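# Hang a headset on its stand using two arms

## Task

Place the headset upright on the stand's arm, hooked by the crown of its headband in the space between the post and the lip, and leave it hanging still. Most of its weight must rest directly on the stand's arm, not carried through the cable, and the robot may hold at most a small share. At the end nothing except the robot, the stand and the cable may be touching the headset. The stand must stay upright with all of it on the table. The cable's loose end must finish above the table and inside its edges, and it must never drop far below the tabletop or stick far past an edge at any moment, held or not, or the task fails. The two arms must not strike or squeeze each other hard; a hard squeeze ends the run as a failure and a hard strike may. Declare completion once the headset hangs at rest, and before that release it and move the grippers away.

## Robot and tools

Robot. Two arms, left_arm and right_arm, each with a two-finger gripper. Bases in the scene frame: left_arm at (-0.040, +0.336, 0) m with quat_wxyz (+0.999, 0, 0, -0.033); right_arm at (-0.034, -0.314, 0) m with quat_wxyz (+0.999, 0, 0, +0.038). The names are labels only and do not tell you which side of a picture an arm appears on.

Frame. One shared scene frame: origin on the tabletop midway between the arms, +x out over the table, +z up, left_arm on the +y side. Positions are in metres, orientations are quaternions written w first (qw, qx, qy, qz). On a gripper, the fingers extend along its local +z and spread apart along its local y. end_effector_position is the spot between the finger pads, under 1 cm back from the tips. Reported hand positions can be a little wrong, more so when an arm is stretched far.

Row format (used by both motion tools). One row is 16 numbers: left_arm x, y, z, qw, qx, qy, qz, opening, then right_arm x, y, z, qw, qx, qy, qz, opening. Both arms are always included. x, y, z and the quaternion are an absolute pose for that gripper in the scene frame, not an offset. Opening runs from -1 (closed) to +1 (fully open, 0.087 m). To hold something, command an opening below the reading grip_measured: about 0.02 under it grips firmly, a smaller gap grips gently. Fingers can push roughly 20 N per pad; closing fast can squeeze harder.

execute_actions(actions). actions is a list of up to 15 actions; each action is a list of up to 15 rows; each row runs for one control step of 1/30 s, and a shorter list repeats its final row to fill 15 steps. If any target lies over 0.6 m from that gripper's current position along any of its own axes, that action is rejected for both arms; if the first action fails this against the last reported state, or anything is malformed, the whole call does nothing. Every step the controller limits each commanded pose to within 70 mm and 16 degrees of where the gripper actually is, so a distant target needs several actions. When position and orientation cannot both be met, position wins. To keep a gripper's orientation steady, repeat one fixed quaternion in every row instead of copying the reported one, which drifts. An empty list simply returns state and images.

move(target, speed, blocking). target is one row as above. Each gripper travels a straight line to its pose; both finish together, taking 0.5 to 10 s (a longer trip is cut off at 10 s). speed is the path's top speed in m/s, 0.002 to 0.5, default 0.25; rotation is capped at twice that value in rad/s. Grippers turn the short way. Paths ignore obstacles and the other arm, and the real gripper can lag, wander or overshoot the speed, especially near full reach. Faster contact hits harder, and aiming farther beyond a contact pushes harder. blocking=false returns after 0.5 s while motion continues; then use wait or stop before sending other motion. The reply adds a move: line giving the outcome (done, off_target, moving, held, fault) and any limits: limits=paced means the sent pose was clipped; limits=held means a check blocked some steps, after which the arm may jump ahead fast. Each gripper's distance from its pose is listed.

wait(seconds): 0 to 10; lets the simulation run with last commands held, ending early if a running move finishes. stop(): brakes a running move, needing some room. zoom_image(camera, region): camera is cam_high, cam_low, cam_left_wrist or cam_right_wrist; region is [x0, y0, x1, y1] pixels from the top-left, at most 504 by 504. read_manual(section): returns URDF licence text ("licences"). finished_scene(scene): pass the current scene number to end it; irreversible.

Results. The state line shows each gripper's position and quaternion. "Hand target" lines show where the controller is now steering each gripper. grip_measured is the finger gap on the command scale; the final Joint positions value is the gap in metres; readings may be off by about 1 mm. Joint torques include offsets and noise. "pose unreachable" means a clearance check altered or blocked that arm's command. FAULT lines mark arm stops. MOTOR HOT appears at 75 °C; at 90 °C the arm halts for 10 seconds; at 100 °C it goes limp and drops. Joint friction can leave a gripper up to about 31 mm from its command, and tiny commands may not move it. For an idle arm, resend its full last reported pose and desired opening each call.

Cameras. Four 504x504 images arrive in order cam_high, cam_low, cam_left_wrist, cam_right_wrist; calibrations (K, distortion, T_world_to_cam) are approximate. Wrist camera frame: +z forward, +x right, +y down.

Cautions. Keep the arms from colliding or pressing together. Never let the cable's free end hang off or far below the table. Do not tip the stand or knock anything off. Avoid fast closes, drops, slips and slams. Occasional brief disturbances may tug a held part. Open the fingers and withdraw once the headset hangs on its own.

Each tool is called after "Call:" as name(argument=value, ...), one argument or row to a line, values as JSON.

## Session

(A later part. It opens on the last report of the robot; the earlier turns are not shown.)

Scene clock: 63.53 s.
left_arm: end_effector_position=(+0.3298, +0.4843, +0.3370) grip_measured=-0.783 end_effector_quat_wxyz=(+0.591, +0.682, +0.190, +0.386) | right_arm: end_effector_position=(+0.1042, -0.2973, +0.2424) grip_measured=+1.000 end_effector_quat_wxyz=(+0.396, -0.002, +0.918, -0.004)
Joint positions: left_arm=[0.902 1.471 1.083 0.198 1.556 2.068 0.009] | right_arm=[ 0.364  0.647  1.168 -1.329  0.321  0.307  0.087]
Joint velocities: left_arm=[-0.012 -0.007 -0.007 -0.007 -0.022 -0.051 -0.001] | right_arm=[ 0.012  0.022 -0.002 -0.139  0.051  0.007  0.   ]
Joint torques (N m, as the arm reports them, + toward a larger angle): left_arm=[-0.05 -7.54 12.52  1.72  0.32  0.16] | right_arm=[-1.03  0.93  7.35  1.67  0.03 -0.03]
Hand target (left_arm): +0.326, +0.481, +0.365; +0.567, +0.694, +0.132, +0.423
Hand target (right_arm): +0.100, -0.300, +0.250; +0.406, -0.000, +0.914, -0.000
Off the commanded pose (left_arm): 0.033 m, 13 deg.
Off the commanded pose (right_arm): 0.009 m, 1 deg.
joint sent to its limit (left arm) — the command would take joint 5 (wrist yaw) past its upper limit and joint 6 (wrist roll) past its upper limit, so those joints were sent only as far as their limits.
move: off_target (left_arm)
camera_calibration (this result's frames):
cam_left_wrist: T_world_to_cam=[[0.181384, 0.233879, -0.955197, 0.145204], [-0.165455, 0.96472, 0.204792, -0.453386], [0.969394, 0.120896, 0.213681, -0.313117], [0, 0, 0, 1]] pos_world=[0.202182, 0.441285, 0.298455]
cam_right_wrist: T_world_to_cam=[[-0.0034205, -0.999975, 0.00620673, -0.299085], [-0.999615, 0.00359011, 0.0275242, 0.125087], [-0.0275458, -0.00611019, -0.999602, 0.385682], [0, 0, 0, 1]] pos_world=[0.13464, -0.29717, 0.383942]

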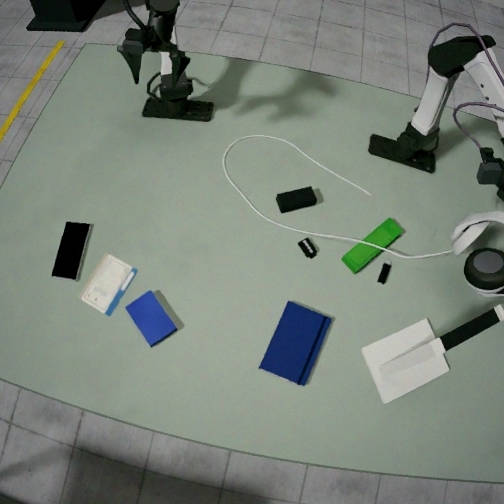

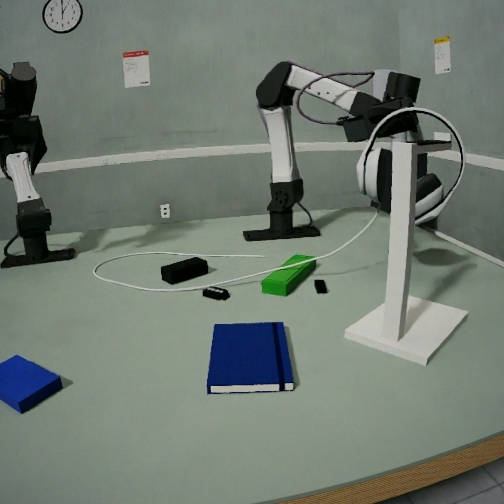

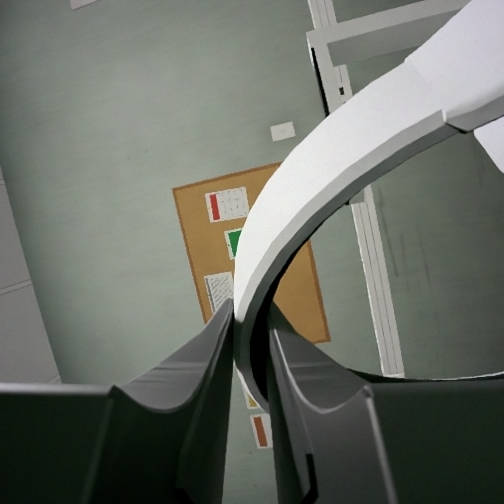

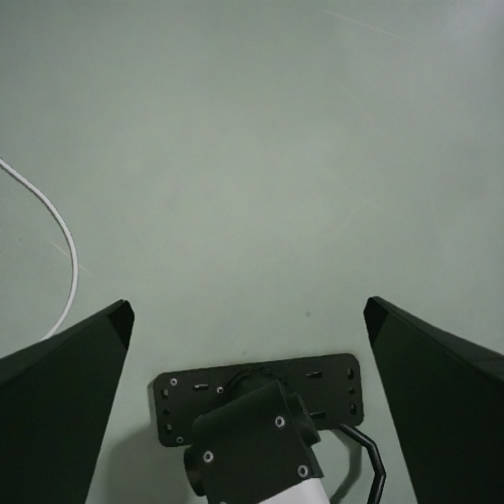

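Call:
move(
  target=[0.41,0.455,0.35,0.543,0.655,0.046,0.524,-1,0.1,-0.3,0.25,0.4,0,0.9,0,1],
  speed=0.08,
)

Scene clock: 73.47 s.
left_arm: end_effector_position=(+0.4139, +0.4585, +0.3245) grip_measured=-0.783 end_effector_quat_wxyz=(+0.561, +0.672, +0.090, +0.475) | right_arm: end_effector_position=(+0.1042, -0.2973, +0.2424) grip_measured=+1.000 end_effector_quat_wxyz=(+0.396, -0.002, +0.918, -0.004)
Joint positions: left_arm=[0.679 1.771 1.083 1.034 1.334 1.803 0.009] | right_arm=[ 0.364  0.647  1.168 -1.329  0.321  0.307  0.087]
Joint velocities: left_arm=[ 0.002  0.022 -0.022  0.095  0.037 -0.125 -0.   ] | right_arm=[ 0.002 -0.017  0.002  0.022  0.007 -0.051  0.   ]
Joint torques (N m, as the arm reports them, + toward a larger angle): left_arm=[ -1.12 -10.77   8.16   1.88  -0.49   0.16] | right_arm=[-1.01  0.94  7.37  1.67  0.04 -0.03]
Hand target (left_arm): +0.409, +0.454, +0.348; +0.537, +0.662, +0.049, +0.521
Hand target (right_arm): +0.100, -0.300, +0.250; +0.406, -0.000, +0.914, -0.000
Off the commanded pose (left_arm): 0.026 m, 8 deg.
Off the commanded pose (right_arm): 0.009 m, 1 deg.
move: off_target (left_arm)
camera_calibration (this result's frames):
cam_left_wrist: T_world_to_cam=[[0.396473, 0.360962, -0.844106, -0.0592567], [-0.220685, 0.929972, 0.294026, -0.402133], [0.891127, 0.0697081, 0.448368, -0.409138], [0, 0, 0, 1]] pos_world=[0.299343, 0.423882, 0.251662]
cam_right_wrist: T_world_to_cam=[[-0.0034205, -0.999975, 0.00620673, -0.299085], [-0.999615, 0.00359011, 0.0275242, 0.125087], [-0.0275458, -0.00611019, -0.999602, 0.385682], [0, 0, 0, 1]] pos_world=[0.13464, -0.29717, 0.383942]

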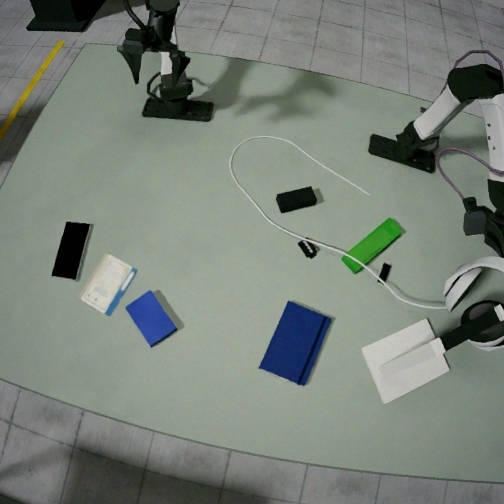

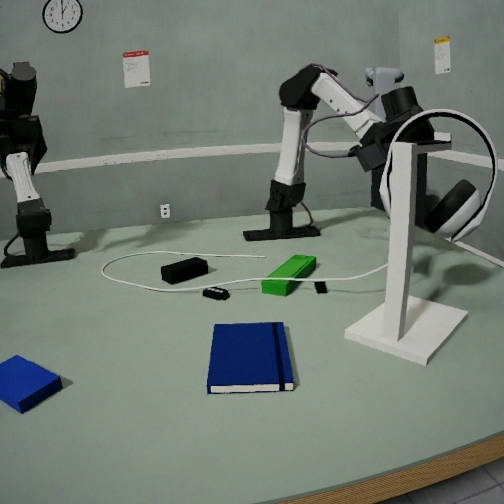

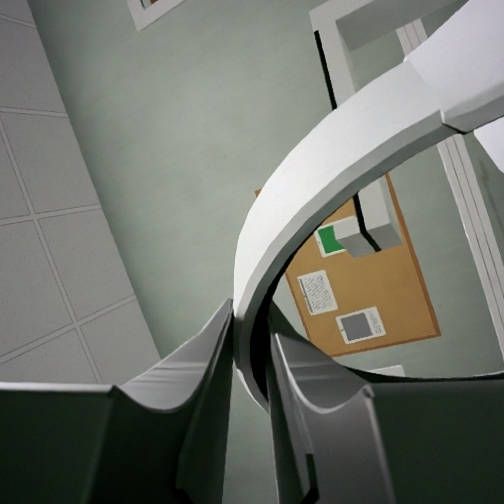

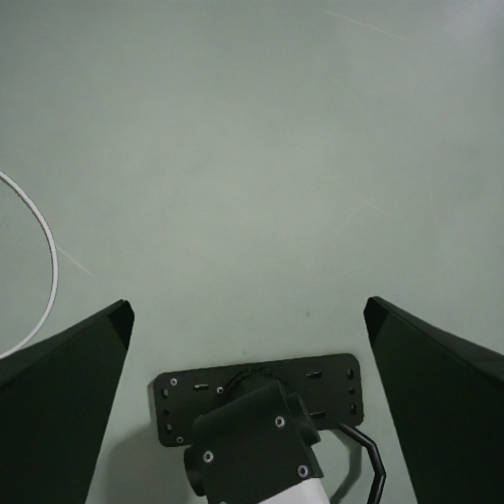

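Call:
move(
  target=[0.475,0.347,0.35,0.495,0.657,-0.011,0.569,-1,0.1,-0.3,0.25,0.4,0,0.9,0,1],
  speed=0.06,
)

Call:
zoom_image(
  camera="cam_high",
  region=[324, 220, 504, 400],
)

Call:
zoom_image(
  camera="cam_low",
  region=[284, 70, 504, 290],
)

Scene clock: 81.20 s.
left_arm: end_effector_position=(+0.4788, +0.3493, +0.2964) grip_measured=-0.783 end_effector_quat_wxyz=(+0.549, +0.669, +0.067, +0.497) | right_arm: end_effector_position=(+0.1042, -0.2973, +0.2424) grip_measured=+1.000 end_effector_quat_wxyz=(+0.396, -0.002, +0.918, -0.004)
Joint positions: left_arm=[0.341 1.846 1.083 0.944 1.002 2.054 0.009] | right_arm=[ 0.364  0.647  1.168 -1.329  0.321  0.307  0.087]
Joint velocities: left_arm=[-0.017 -0.002 -0.012 -0.022 -0.007 -0.095 -0.001] | right_arm=[-0.022  0.017 -0.002 -0.051 -0.066  0.022  0.   ]
Joint torques (N m, as the arm reports them, + toward a larger angle): left_arm=[ -0.91 -11.87  12.97   2.39  -0.22   0.34] | right_arm=[-1.03  0.95  7.32  1.66  0.03 -0.03]
Hand target (left_arm): +0.471, +0.346, +0.348; +0.526, +0.634, -0.001, +0.567
Hand target (right_arm): +0.100, -0.300, +0.250; +0.406, -0.000, +0.914, -0.000
Off the commanded pose (left_arm): 0.054 m, 14 deg.
Off the commanded pose (right_arm): 0.009 m, 1 deg.
joint sent to its limit (left arm) — the command would take joint 6 (wrist roll) past its upper limit, so that joint was sent only as far as its limit.
move: off_target (left_arm)
camera_calibration (this result's frames):
cam_left_wrist: T_world_to_cam=[[0.441137, 0.394219, -0.806219, -0.113526], [-0.243798, 0.917212, 0.315093, -0.268753], [0.86369, 0.057555, 0.500727, -0.444885], [0, 0, 0, 1]] pos_world=[0.368802, 0.316863, 0.215921]
cam_right_wrist: T_world_to_cam=[[-0.0034205, -0.999975, 0.00620673, -0.299085], [-0.999615, 0.00359011, 0.0275242, 0.125087], [-0.0275458, -0.00611019, -0.999602, 0.385682], [0, 0, 0, 1]] pos_world=[0.13464, -0.29717, 0.383942]

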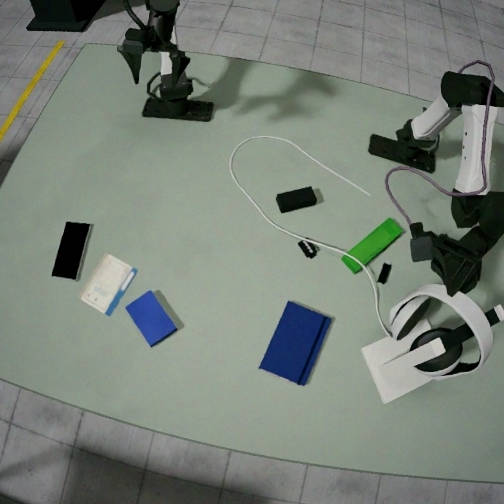

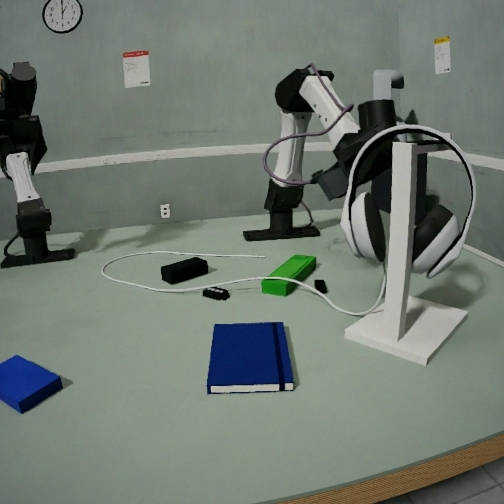

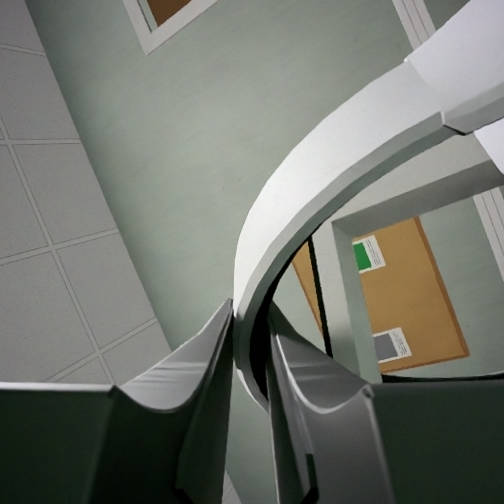

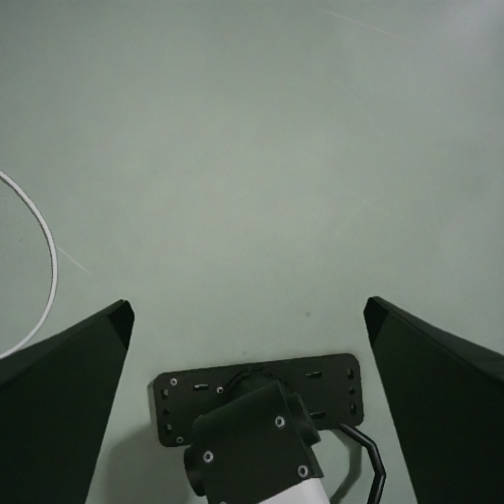

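Region (324, 220, 504, 400) of cam_high's 504x504 image, scaled by 2.800, with more detail than that image has.

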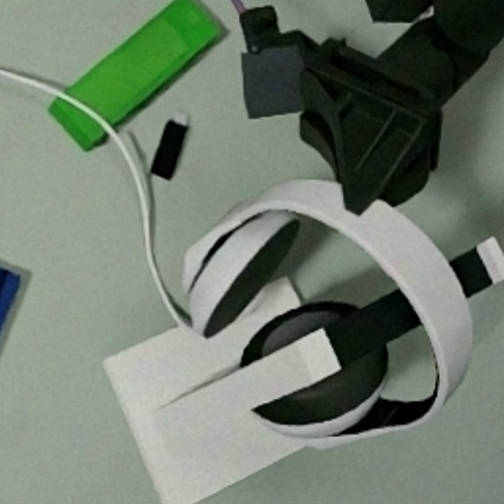

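Region (284, 70, 504, 290) of cam_low's 504x504 image, scaled by 2.291, with more detail than that image has.

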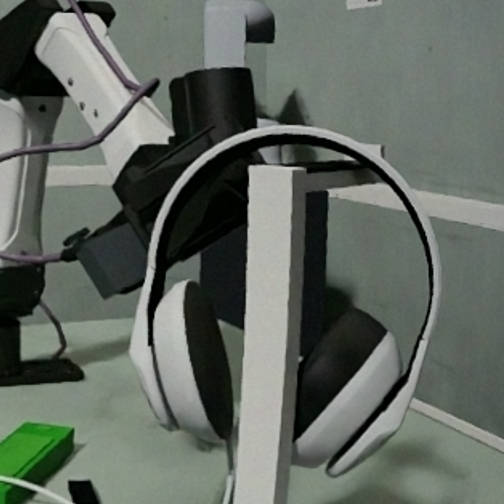

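Call:
move(
  target=[0.497,0.361,0.305,0.535,0.655,0.03,0.53,-1,0.1,-0.3,0.25,0.4,0,0.9,0,1],
  speed=0.03,
)

Call:
zoom_image(
  camera="cam_high",
  region=[324, 220, 504, 400],
)

Call:
zoom_image(
  camera="cam_low",
  region=[284, 70, 504, 290],
)

Scene clock: 88.30 s.
left_arm: end_effector_position=(+0.4951, +0.3563, +0.2830) grip_measured=-0.784 end_effector_quat_wxyz=(+0.546, +0.671, +0.055, +0.499) | right_arm: end_effector_position=(+0.1042, -0.2973, +0.2424) grip_measured=+1.000 end_effector_quat_wxyz=(+0.396, -0.002, +0.918, -0.004)
Joint positions: left_arm=[0.351 1.94  1.148 0.974 1.025 2.073 0.009] | right_arm=[ 0.364  0.647  1.168 -1.329  0.321  0.307  0.087]
Joint velocities: left_arm=[-0.017 -0.007  0.027 -0.007  0.007  0.051  0.001] | right_arm=[ 0.012  0.002 -0.017  0.037 -0.051 -0.007  0.   ]
Joint torques (N m, as the arm reports them, + toward a larger angle): left_arm=[  0.29 -11.12  10.95   1.76  -0.15   0.05] | right_arm=[-0.99  0.91  7.35  1.67  0.04 -0.02]
Hand target (left_arm): +0.495, +0.361, +0.304; +0.535, +0.657, +0.030, +0.530
Hand target (right_arm): +0.100, -0.300, +0.250; +0.406, -0.000, +0.914, -0.000
Off the commanded pose (left_arm): 0.023 m, 5 deg.
Off the commanded pose (right_arm): 0.009 m, 1 deg.
move: off_target (left_arm)
camera_calibration (this result's frames):
cam_left_wrist: T_world_to_cam=[[0.456189, 0.404202, -0.792788, -0.149101], [-0.238638, 0.913826, 0.328594, -0.272145], [0.857289, 0.0392886, 0.513335, -0.446557], [0, 0, 0, 1]] pos_world=[0.385902, 0.326505, 0.200453]
cam_right_wrist: T_world_to_cam=[[-0.0034205, -0.999975, 0.00620673, -0.299085], [-0.999615, 0.00359011, 0.0275242, 0.125087], [-0.0275458, -0.00611019, -0.999602, 0.385682], [0, 0, 0, 1]] pos_world=[0.13464, -0.29717, 0.383942]

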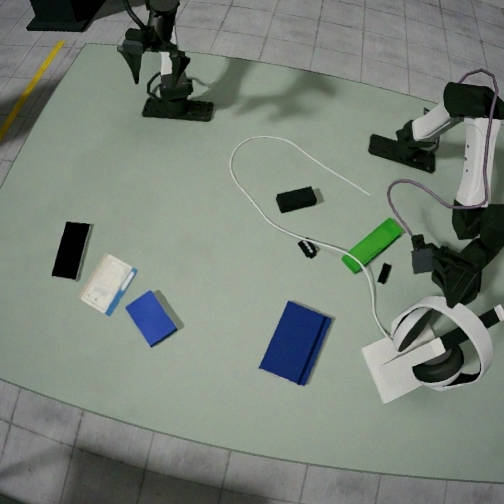

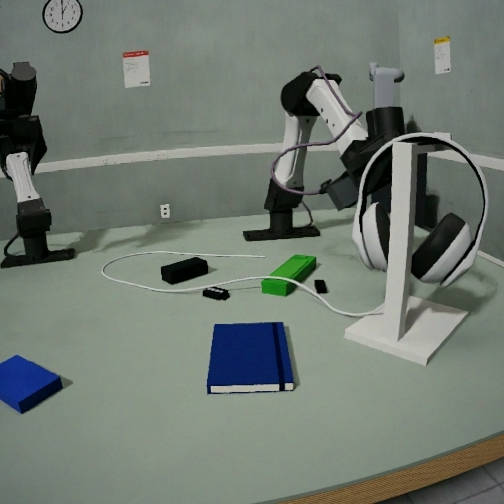

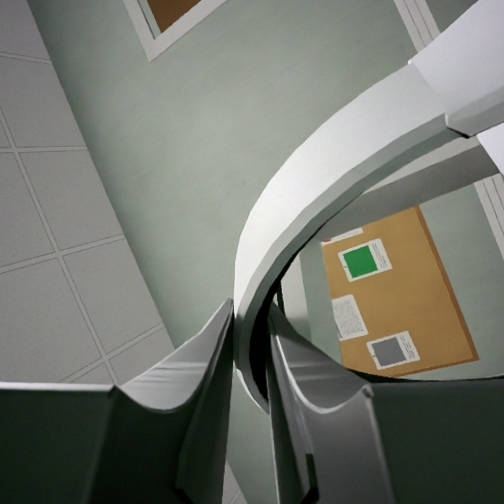

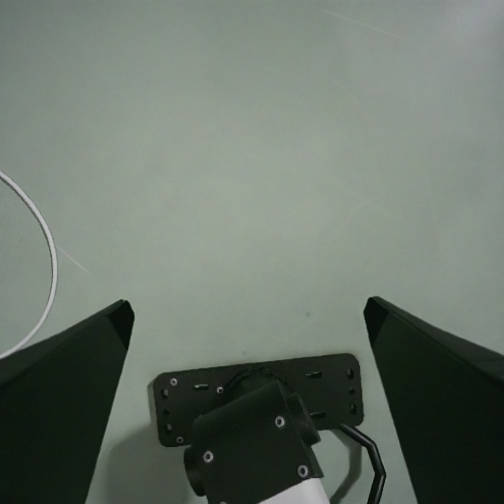

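Region (324, 220, 504, 400) of cam_high's 504x504 image, scaled by 2.800, with more detail than that image has.

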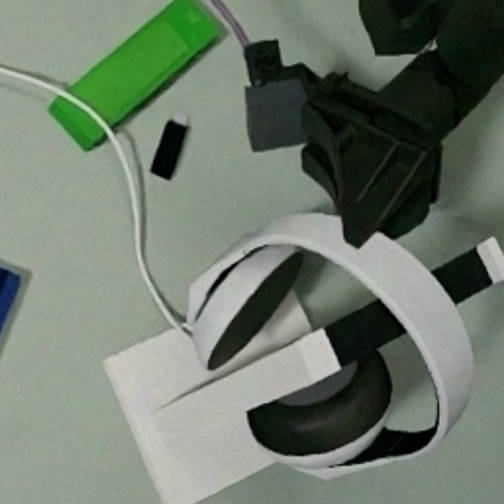

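Region (284, 70, 504, 290) of cam_low's 504x504 image, scaled by 2.291, with more detail than that image has.

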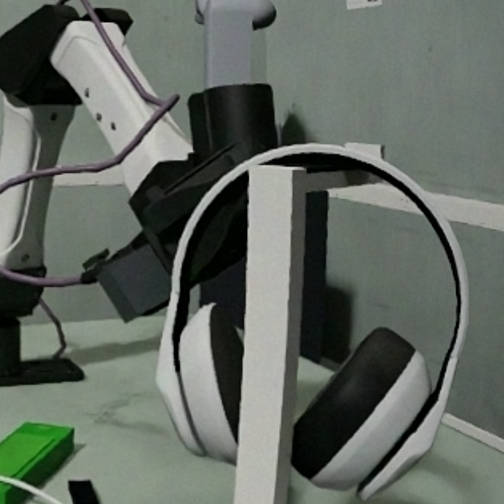

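Resting on the arm (torque dropped). Release.

Call:
move(
  target=[0.495,0.356,0.281,0.546,0.671,0.055,0.499,-0.2,0.1,-0.3,0.25,0.4,0,0.9,0,1],
  speed=0.03,
)

Call:
move(
  target=[0.4,0.435,0.27,0.546,0.671,0.055,0.499,-0.2,0.1,-0.3,0.25,0.4,0,0.9,0,1],
  speed=0.08,
)

Call:
wait(
  seconds=3,
)

Scene clock: 93.63 s.
left_arm: end_effector_position=(+0.4951, +0.3563, +0.2827) grip_measured=-0.200 end_effector_quat_wxyz=(+0.546, +0.671, +0.056, +0.499) | right_arm: end_effector_position=(+0.1042, -0.2973, +0.2424) grip_measured=+1.000 end_effector_quat_wxyz=(+0.396, -0.002, +0.918, -0.004)
Joint positions: left_arm=[0.351 1.94  1.148 0.974 1.025 2.073 0.035] | right_arm=[ 0.364  0.647  1.168 -1.329  0.321  0.307  0.087]
Joint velocities: left_arm=[ 0.007  0.007  0.002 -0.007  0.051 -0.022  0.001] | right_arm=[-0.012 -0.002 -0.017 -0.007  0.037 -0.007  0.   ]
Joint torques (N m, as the arm reports them, + toward a larger angle): left_arm=[ -0.46 -11.25   7.42   1.38  -0.1   -0.06] | right_arm=[-1.02  0.93  7.29  1.68  0.05 -0.03]
Hand target (left_arm): +0.495, +0.356, +0.281; +0.546, +0.671, +0.055, +0.499
Hand target (right_arm): +0.100, -0.300, +0.250; +0.406, -0.000, +0.914, -0.000
Off the commanded pose (left_arm): 0.002 m, 0 deg.
Off the commanded pose (right_arm): 0.009 m, 1 deg.
move: done
camera_calibration (this result's frames):
cam_left_wrist: T_world_to_cam=[[0.455744, 0.403913, -0.793191, -0.148888], [-0.238048, 0.913964, 0.328639, -0.272366], [0.857689, 0.0390427, 0.512685, -0.446384], [0, 0, 0, 1]] pos_world=[0.385877, 0.326499, 0.200268]
cam_right_wrist: T_world_to_cam=[[-0.0034205, -0.999975, 0.00620673, -0.299085], [-0.999615, 0.00359011, 0.0275242, 0.125087], [-0.0275458, -0.00611019, -0.999602, 0.385682], [0, 0, 0, 1]] pos_world=[0.13464, -0.29717, 0.383942]

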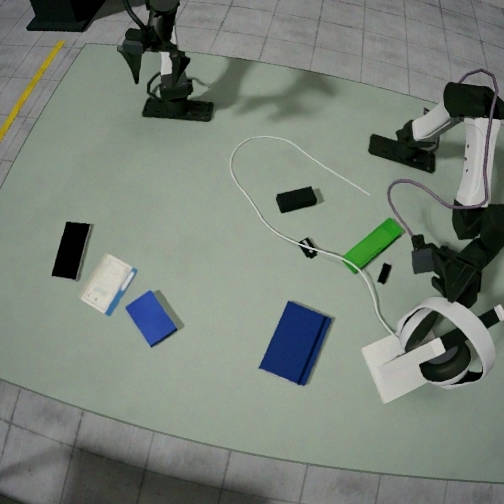

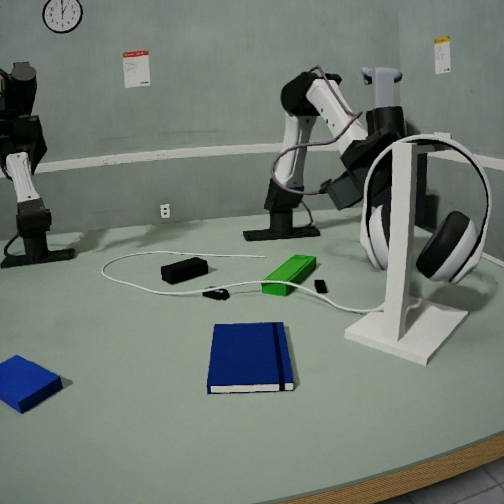

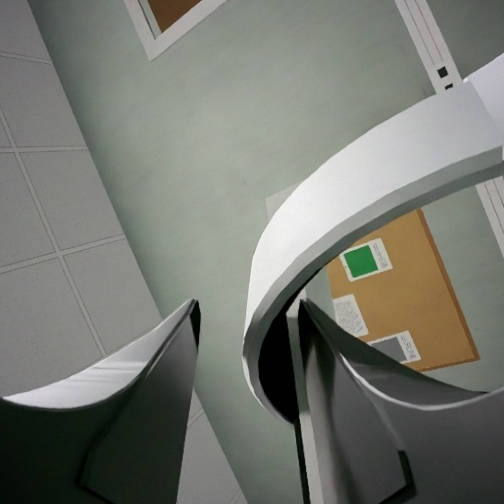

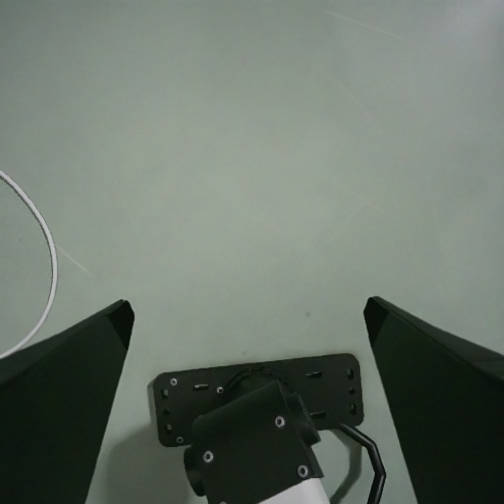

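Scene clock: 95.77 s.
left_arm: end_effector_position=(+0.4043, +0.4363, +0.2702) grip_measured=-0.200 end_effector_quat_wxyz=(+0.543, +0.674, +0.056, +0.498) | right_arm: end_effector_position=(+0.1042, -0.2973, +0.2424) grip_measured=+1.000 end_effector_quat_wxyz=(+0.396, -0.002, +0.918, -0.004)
Joint positions: left_arm=[0.645 1.841 0.899 1.282 1.309 1.901 0.035] | right_arm=[ 0.364  0.647  1.168 -1.329  0.321  0.307  0.087]
Joint velocities: left_arm=[-0.017 -0.007  0.017  0.051 -0.007 -0.022 -0.   ] | right_arm=[-0.007 -0.017 -0.012  0.007 -0.022  0.007  0.   ]
Joint torques (N m, as the arm reports them, + toward a larger angle): left_arm=[  0.09 -10.61   4.65   1.24  -0.14  -0.16] | right_arm=[-1.04  0.97  7.29  1.67  0.04 -0.03]
Hand target (left_arm): +0.399, +0.435, +0.269; +0.543, +0.674, +0.055, +0.498
Hand target (right_arm): +0.100, -0.300, +0.250; +0.406, -0.000, +0.914, -0.000
Off the commanded pose (left_arm): 0.005 m, 0 deg.
Off the commanded pose (right_arm): 0.009 m, 1 deg.
move: done
camera_calibration (this result's frames):
cam_left_wrist: T_world_to_cam=[[0.451074, 0.410529, -0.792463, -0.150935], [-0.239056, 0.911058, 0.335894, -0.363295], [0.859875, 0.0379299, 0.509094, -0.364654], [0, 0, 0, 1]] pos_world=[0.294791, 0.406778, 0.188062]
cam_right_wrist: T_world_to_cam=[[-0.0034205, -0.999975, 0.00620673, -0.299085], [-0.999615, 0.00359011, 0.0275242, 0.125087], [-0.0275458, -0.00611019, -0.999602, 0.385682], [0, 0, 0, 1]] pos_world=[0.13464, -0.29717, 0.383942]

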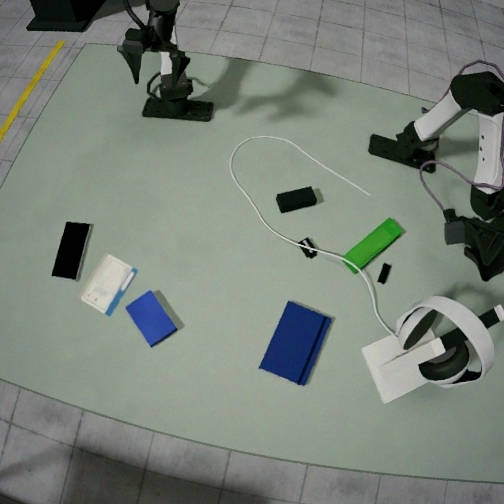

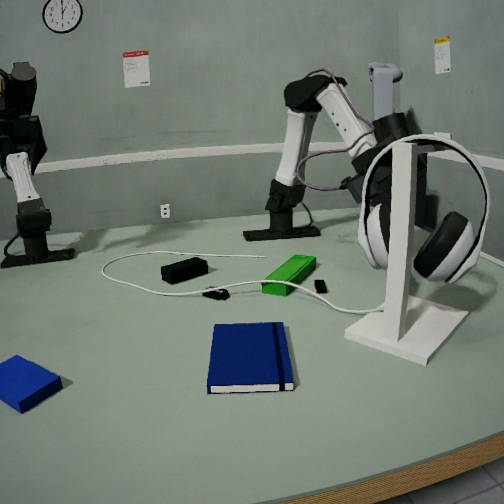

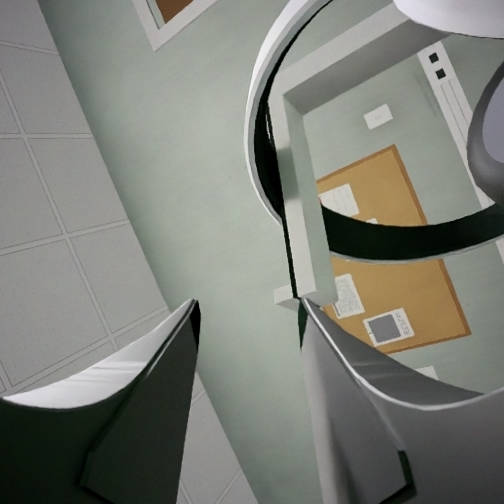

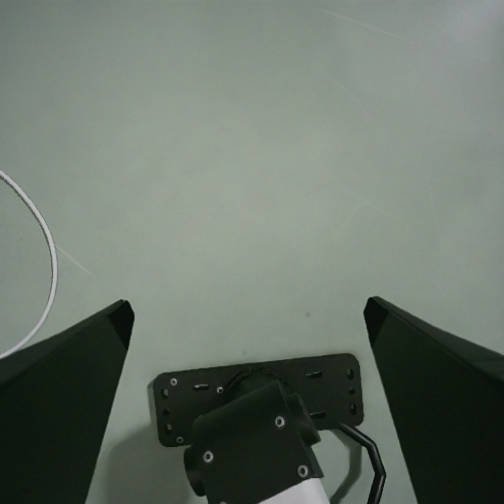

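Scene clock: 98.77 s.
left_arm: end_effector_position=(+0.4041, +0.4361, +0.2708) grip_measured=-0.200 end_effector_quat_wxyz=(+0.543, +0.673, +0.055, +0.499) | right_arm: end_effector_position=(+0.1042, -0.2973, +0.2424) grip_measured=+1.000 end_effector_quat_wxyz=(+0.396, -0.002, +0.918, -0.004)
Joint positions: left_arm=[0.645 1.841 0.899 1.287 1.31  1.898 0.035] | right_arm=[ 0.364  0.647  1.168 -1.329  0.321  0.307  0.087]
Joint velocities: left_arm=[ 0.012  0.022 -0.012 -0.007 -0.022 -0.007 -0.   ] | right_arm=[ 0.002 -0.022  0.002 -0.022 -0.007  0.007  0.   ]
Joint torques (N m, as the arm reports them, + toward a larger angle): left_arm=[  0.08 -10.61   4.65   1.24  -0.14  -0.17] | right_arm=[-1.01  0.92  7.32  1.67  0.03 -0.04]
Hand target (left_arm): +0.399, +0.435, +0.269; +0.543, +0.674, +0.055, +0.498
Hand target (right_arm): +0.100, -0.300, +0.250; +0.406, -0.000, +0.914, -0.000
Off the commanded pose (left_arm): 0.004 m, 0 deg.
Off the commanded pose (right_arm): 0.009 m, 1 deg.
wait: 3.00 s; at rest by 0.17 s
camera_calibration (this result's frames):
cam_left_wrist: T_world_to_cam=[[0.452677, 0.410546, -0.79154, -0.151243], [-0.239059, 0.911081, 0.335831, -0.363365], [0.859031, 0.0372016, 0.510569, -0.364471], [0, 0, 0, 1]] pos_world=[0.29469, 0.406706, 0.188402]
cam_right_wrist: T_world_to_cam=[[-0.0034205, -0.999975, 0.00620673, -0.299085], [-0.999615, 0.00359011, 0.0275242, 0.125087], [-0.0275458, -0.00611019, -0.999602, 0.385682], [0, 0, 0, 1]] pos_world=[0.13464, -0.29717, 0.383942]

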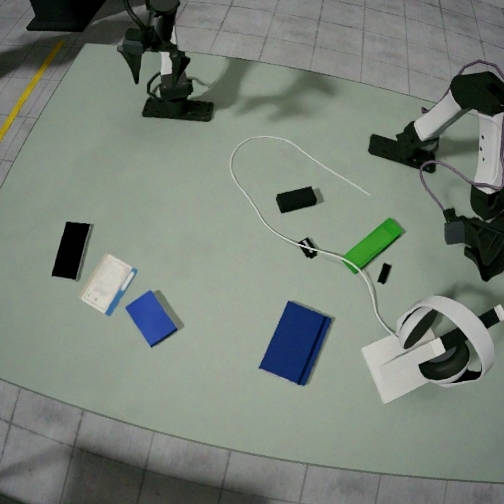

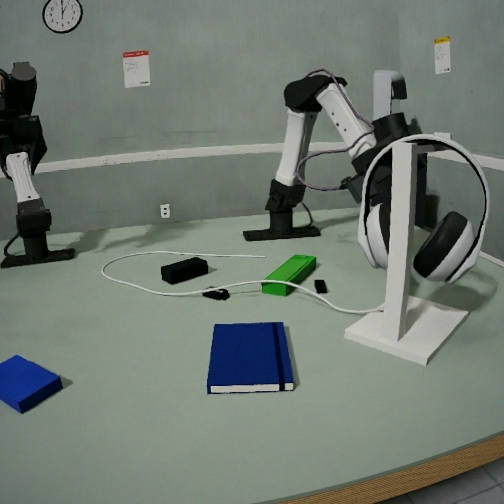

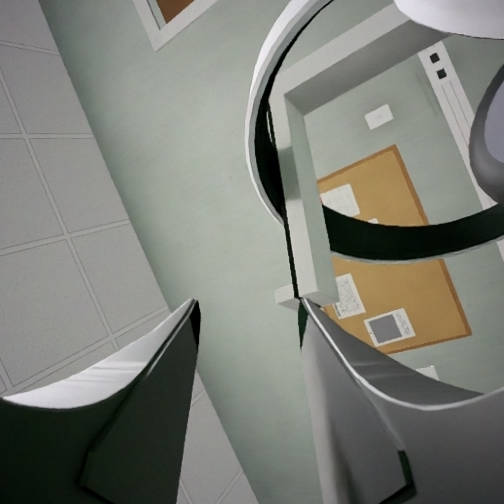

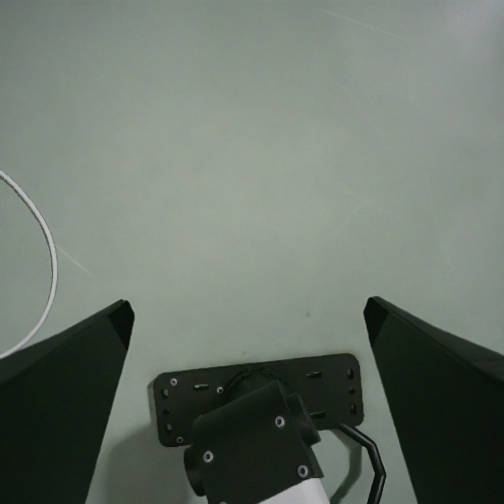

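Call:
finished_scene(
  scene=2,
)

The scene is finished: the task was done.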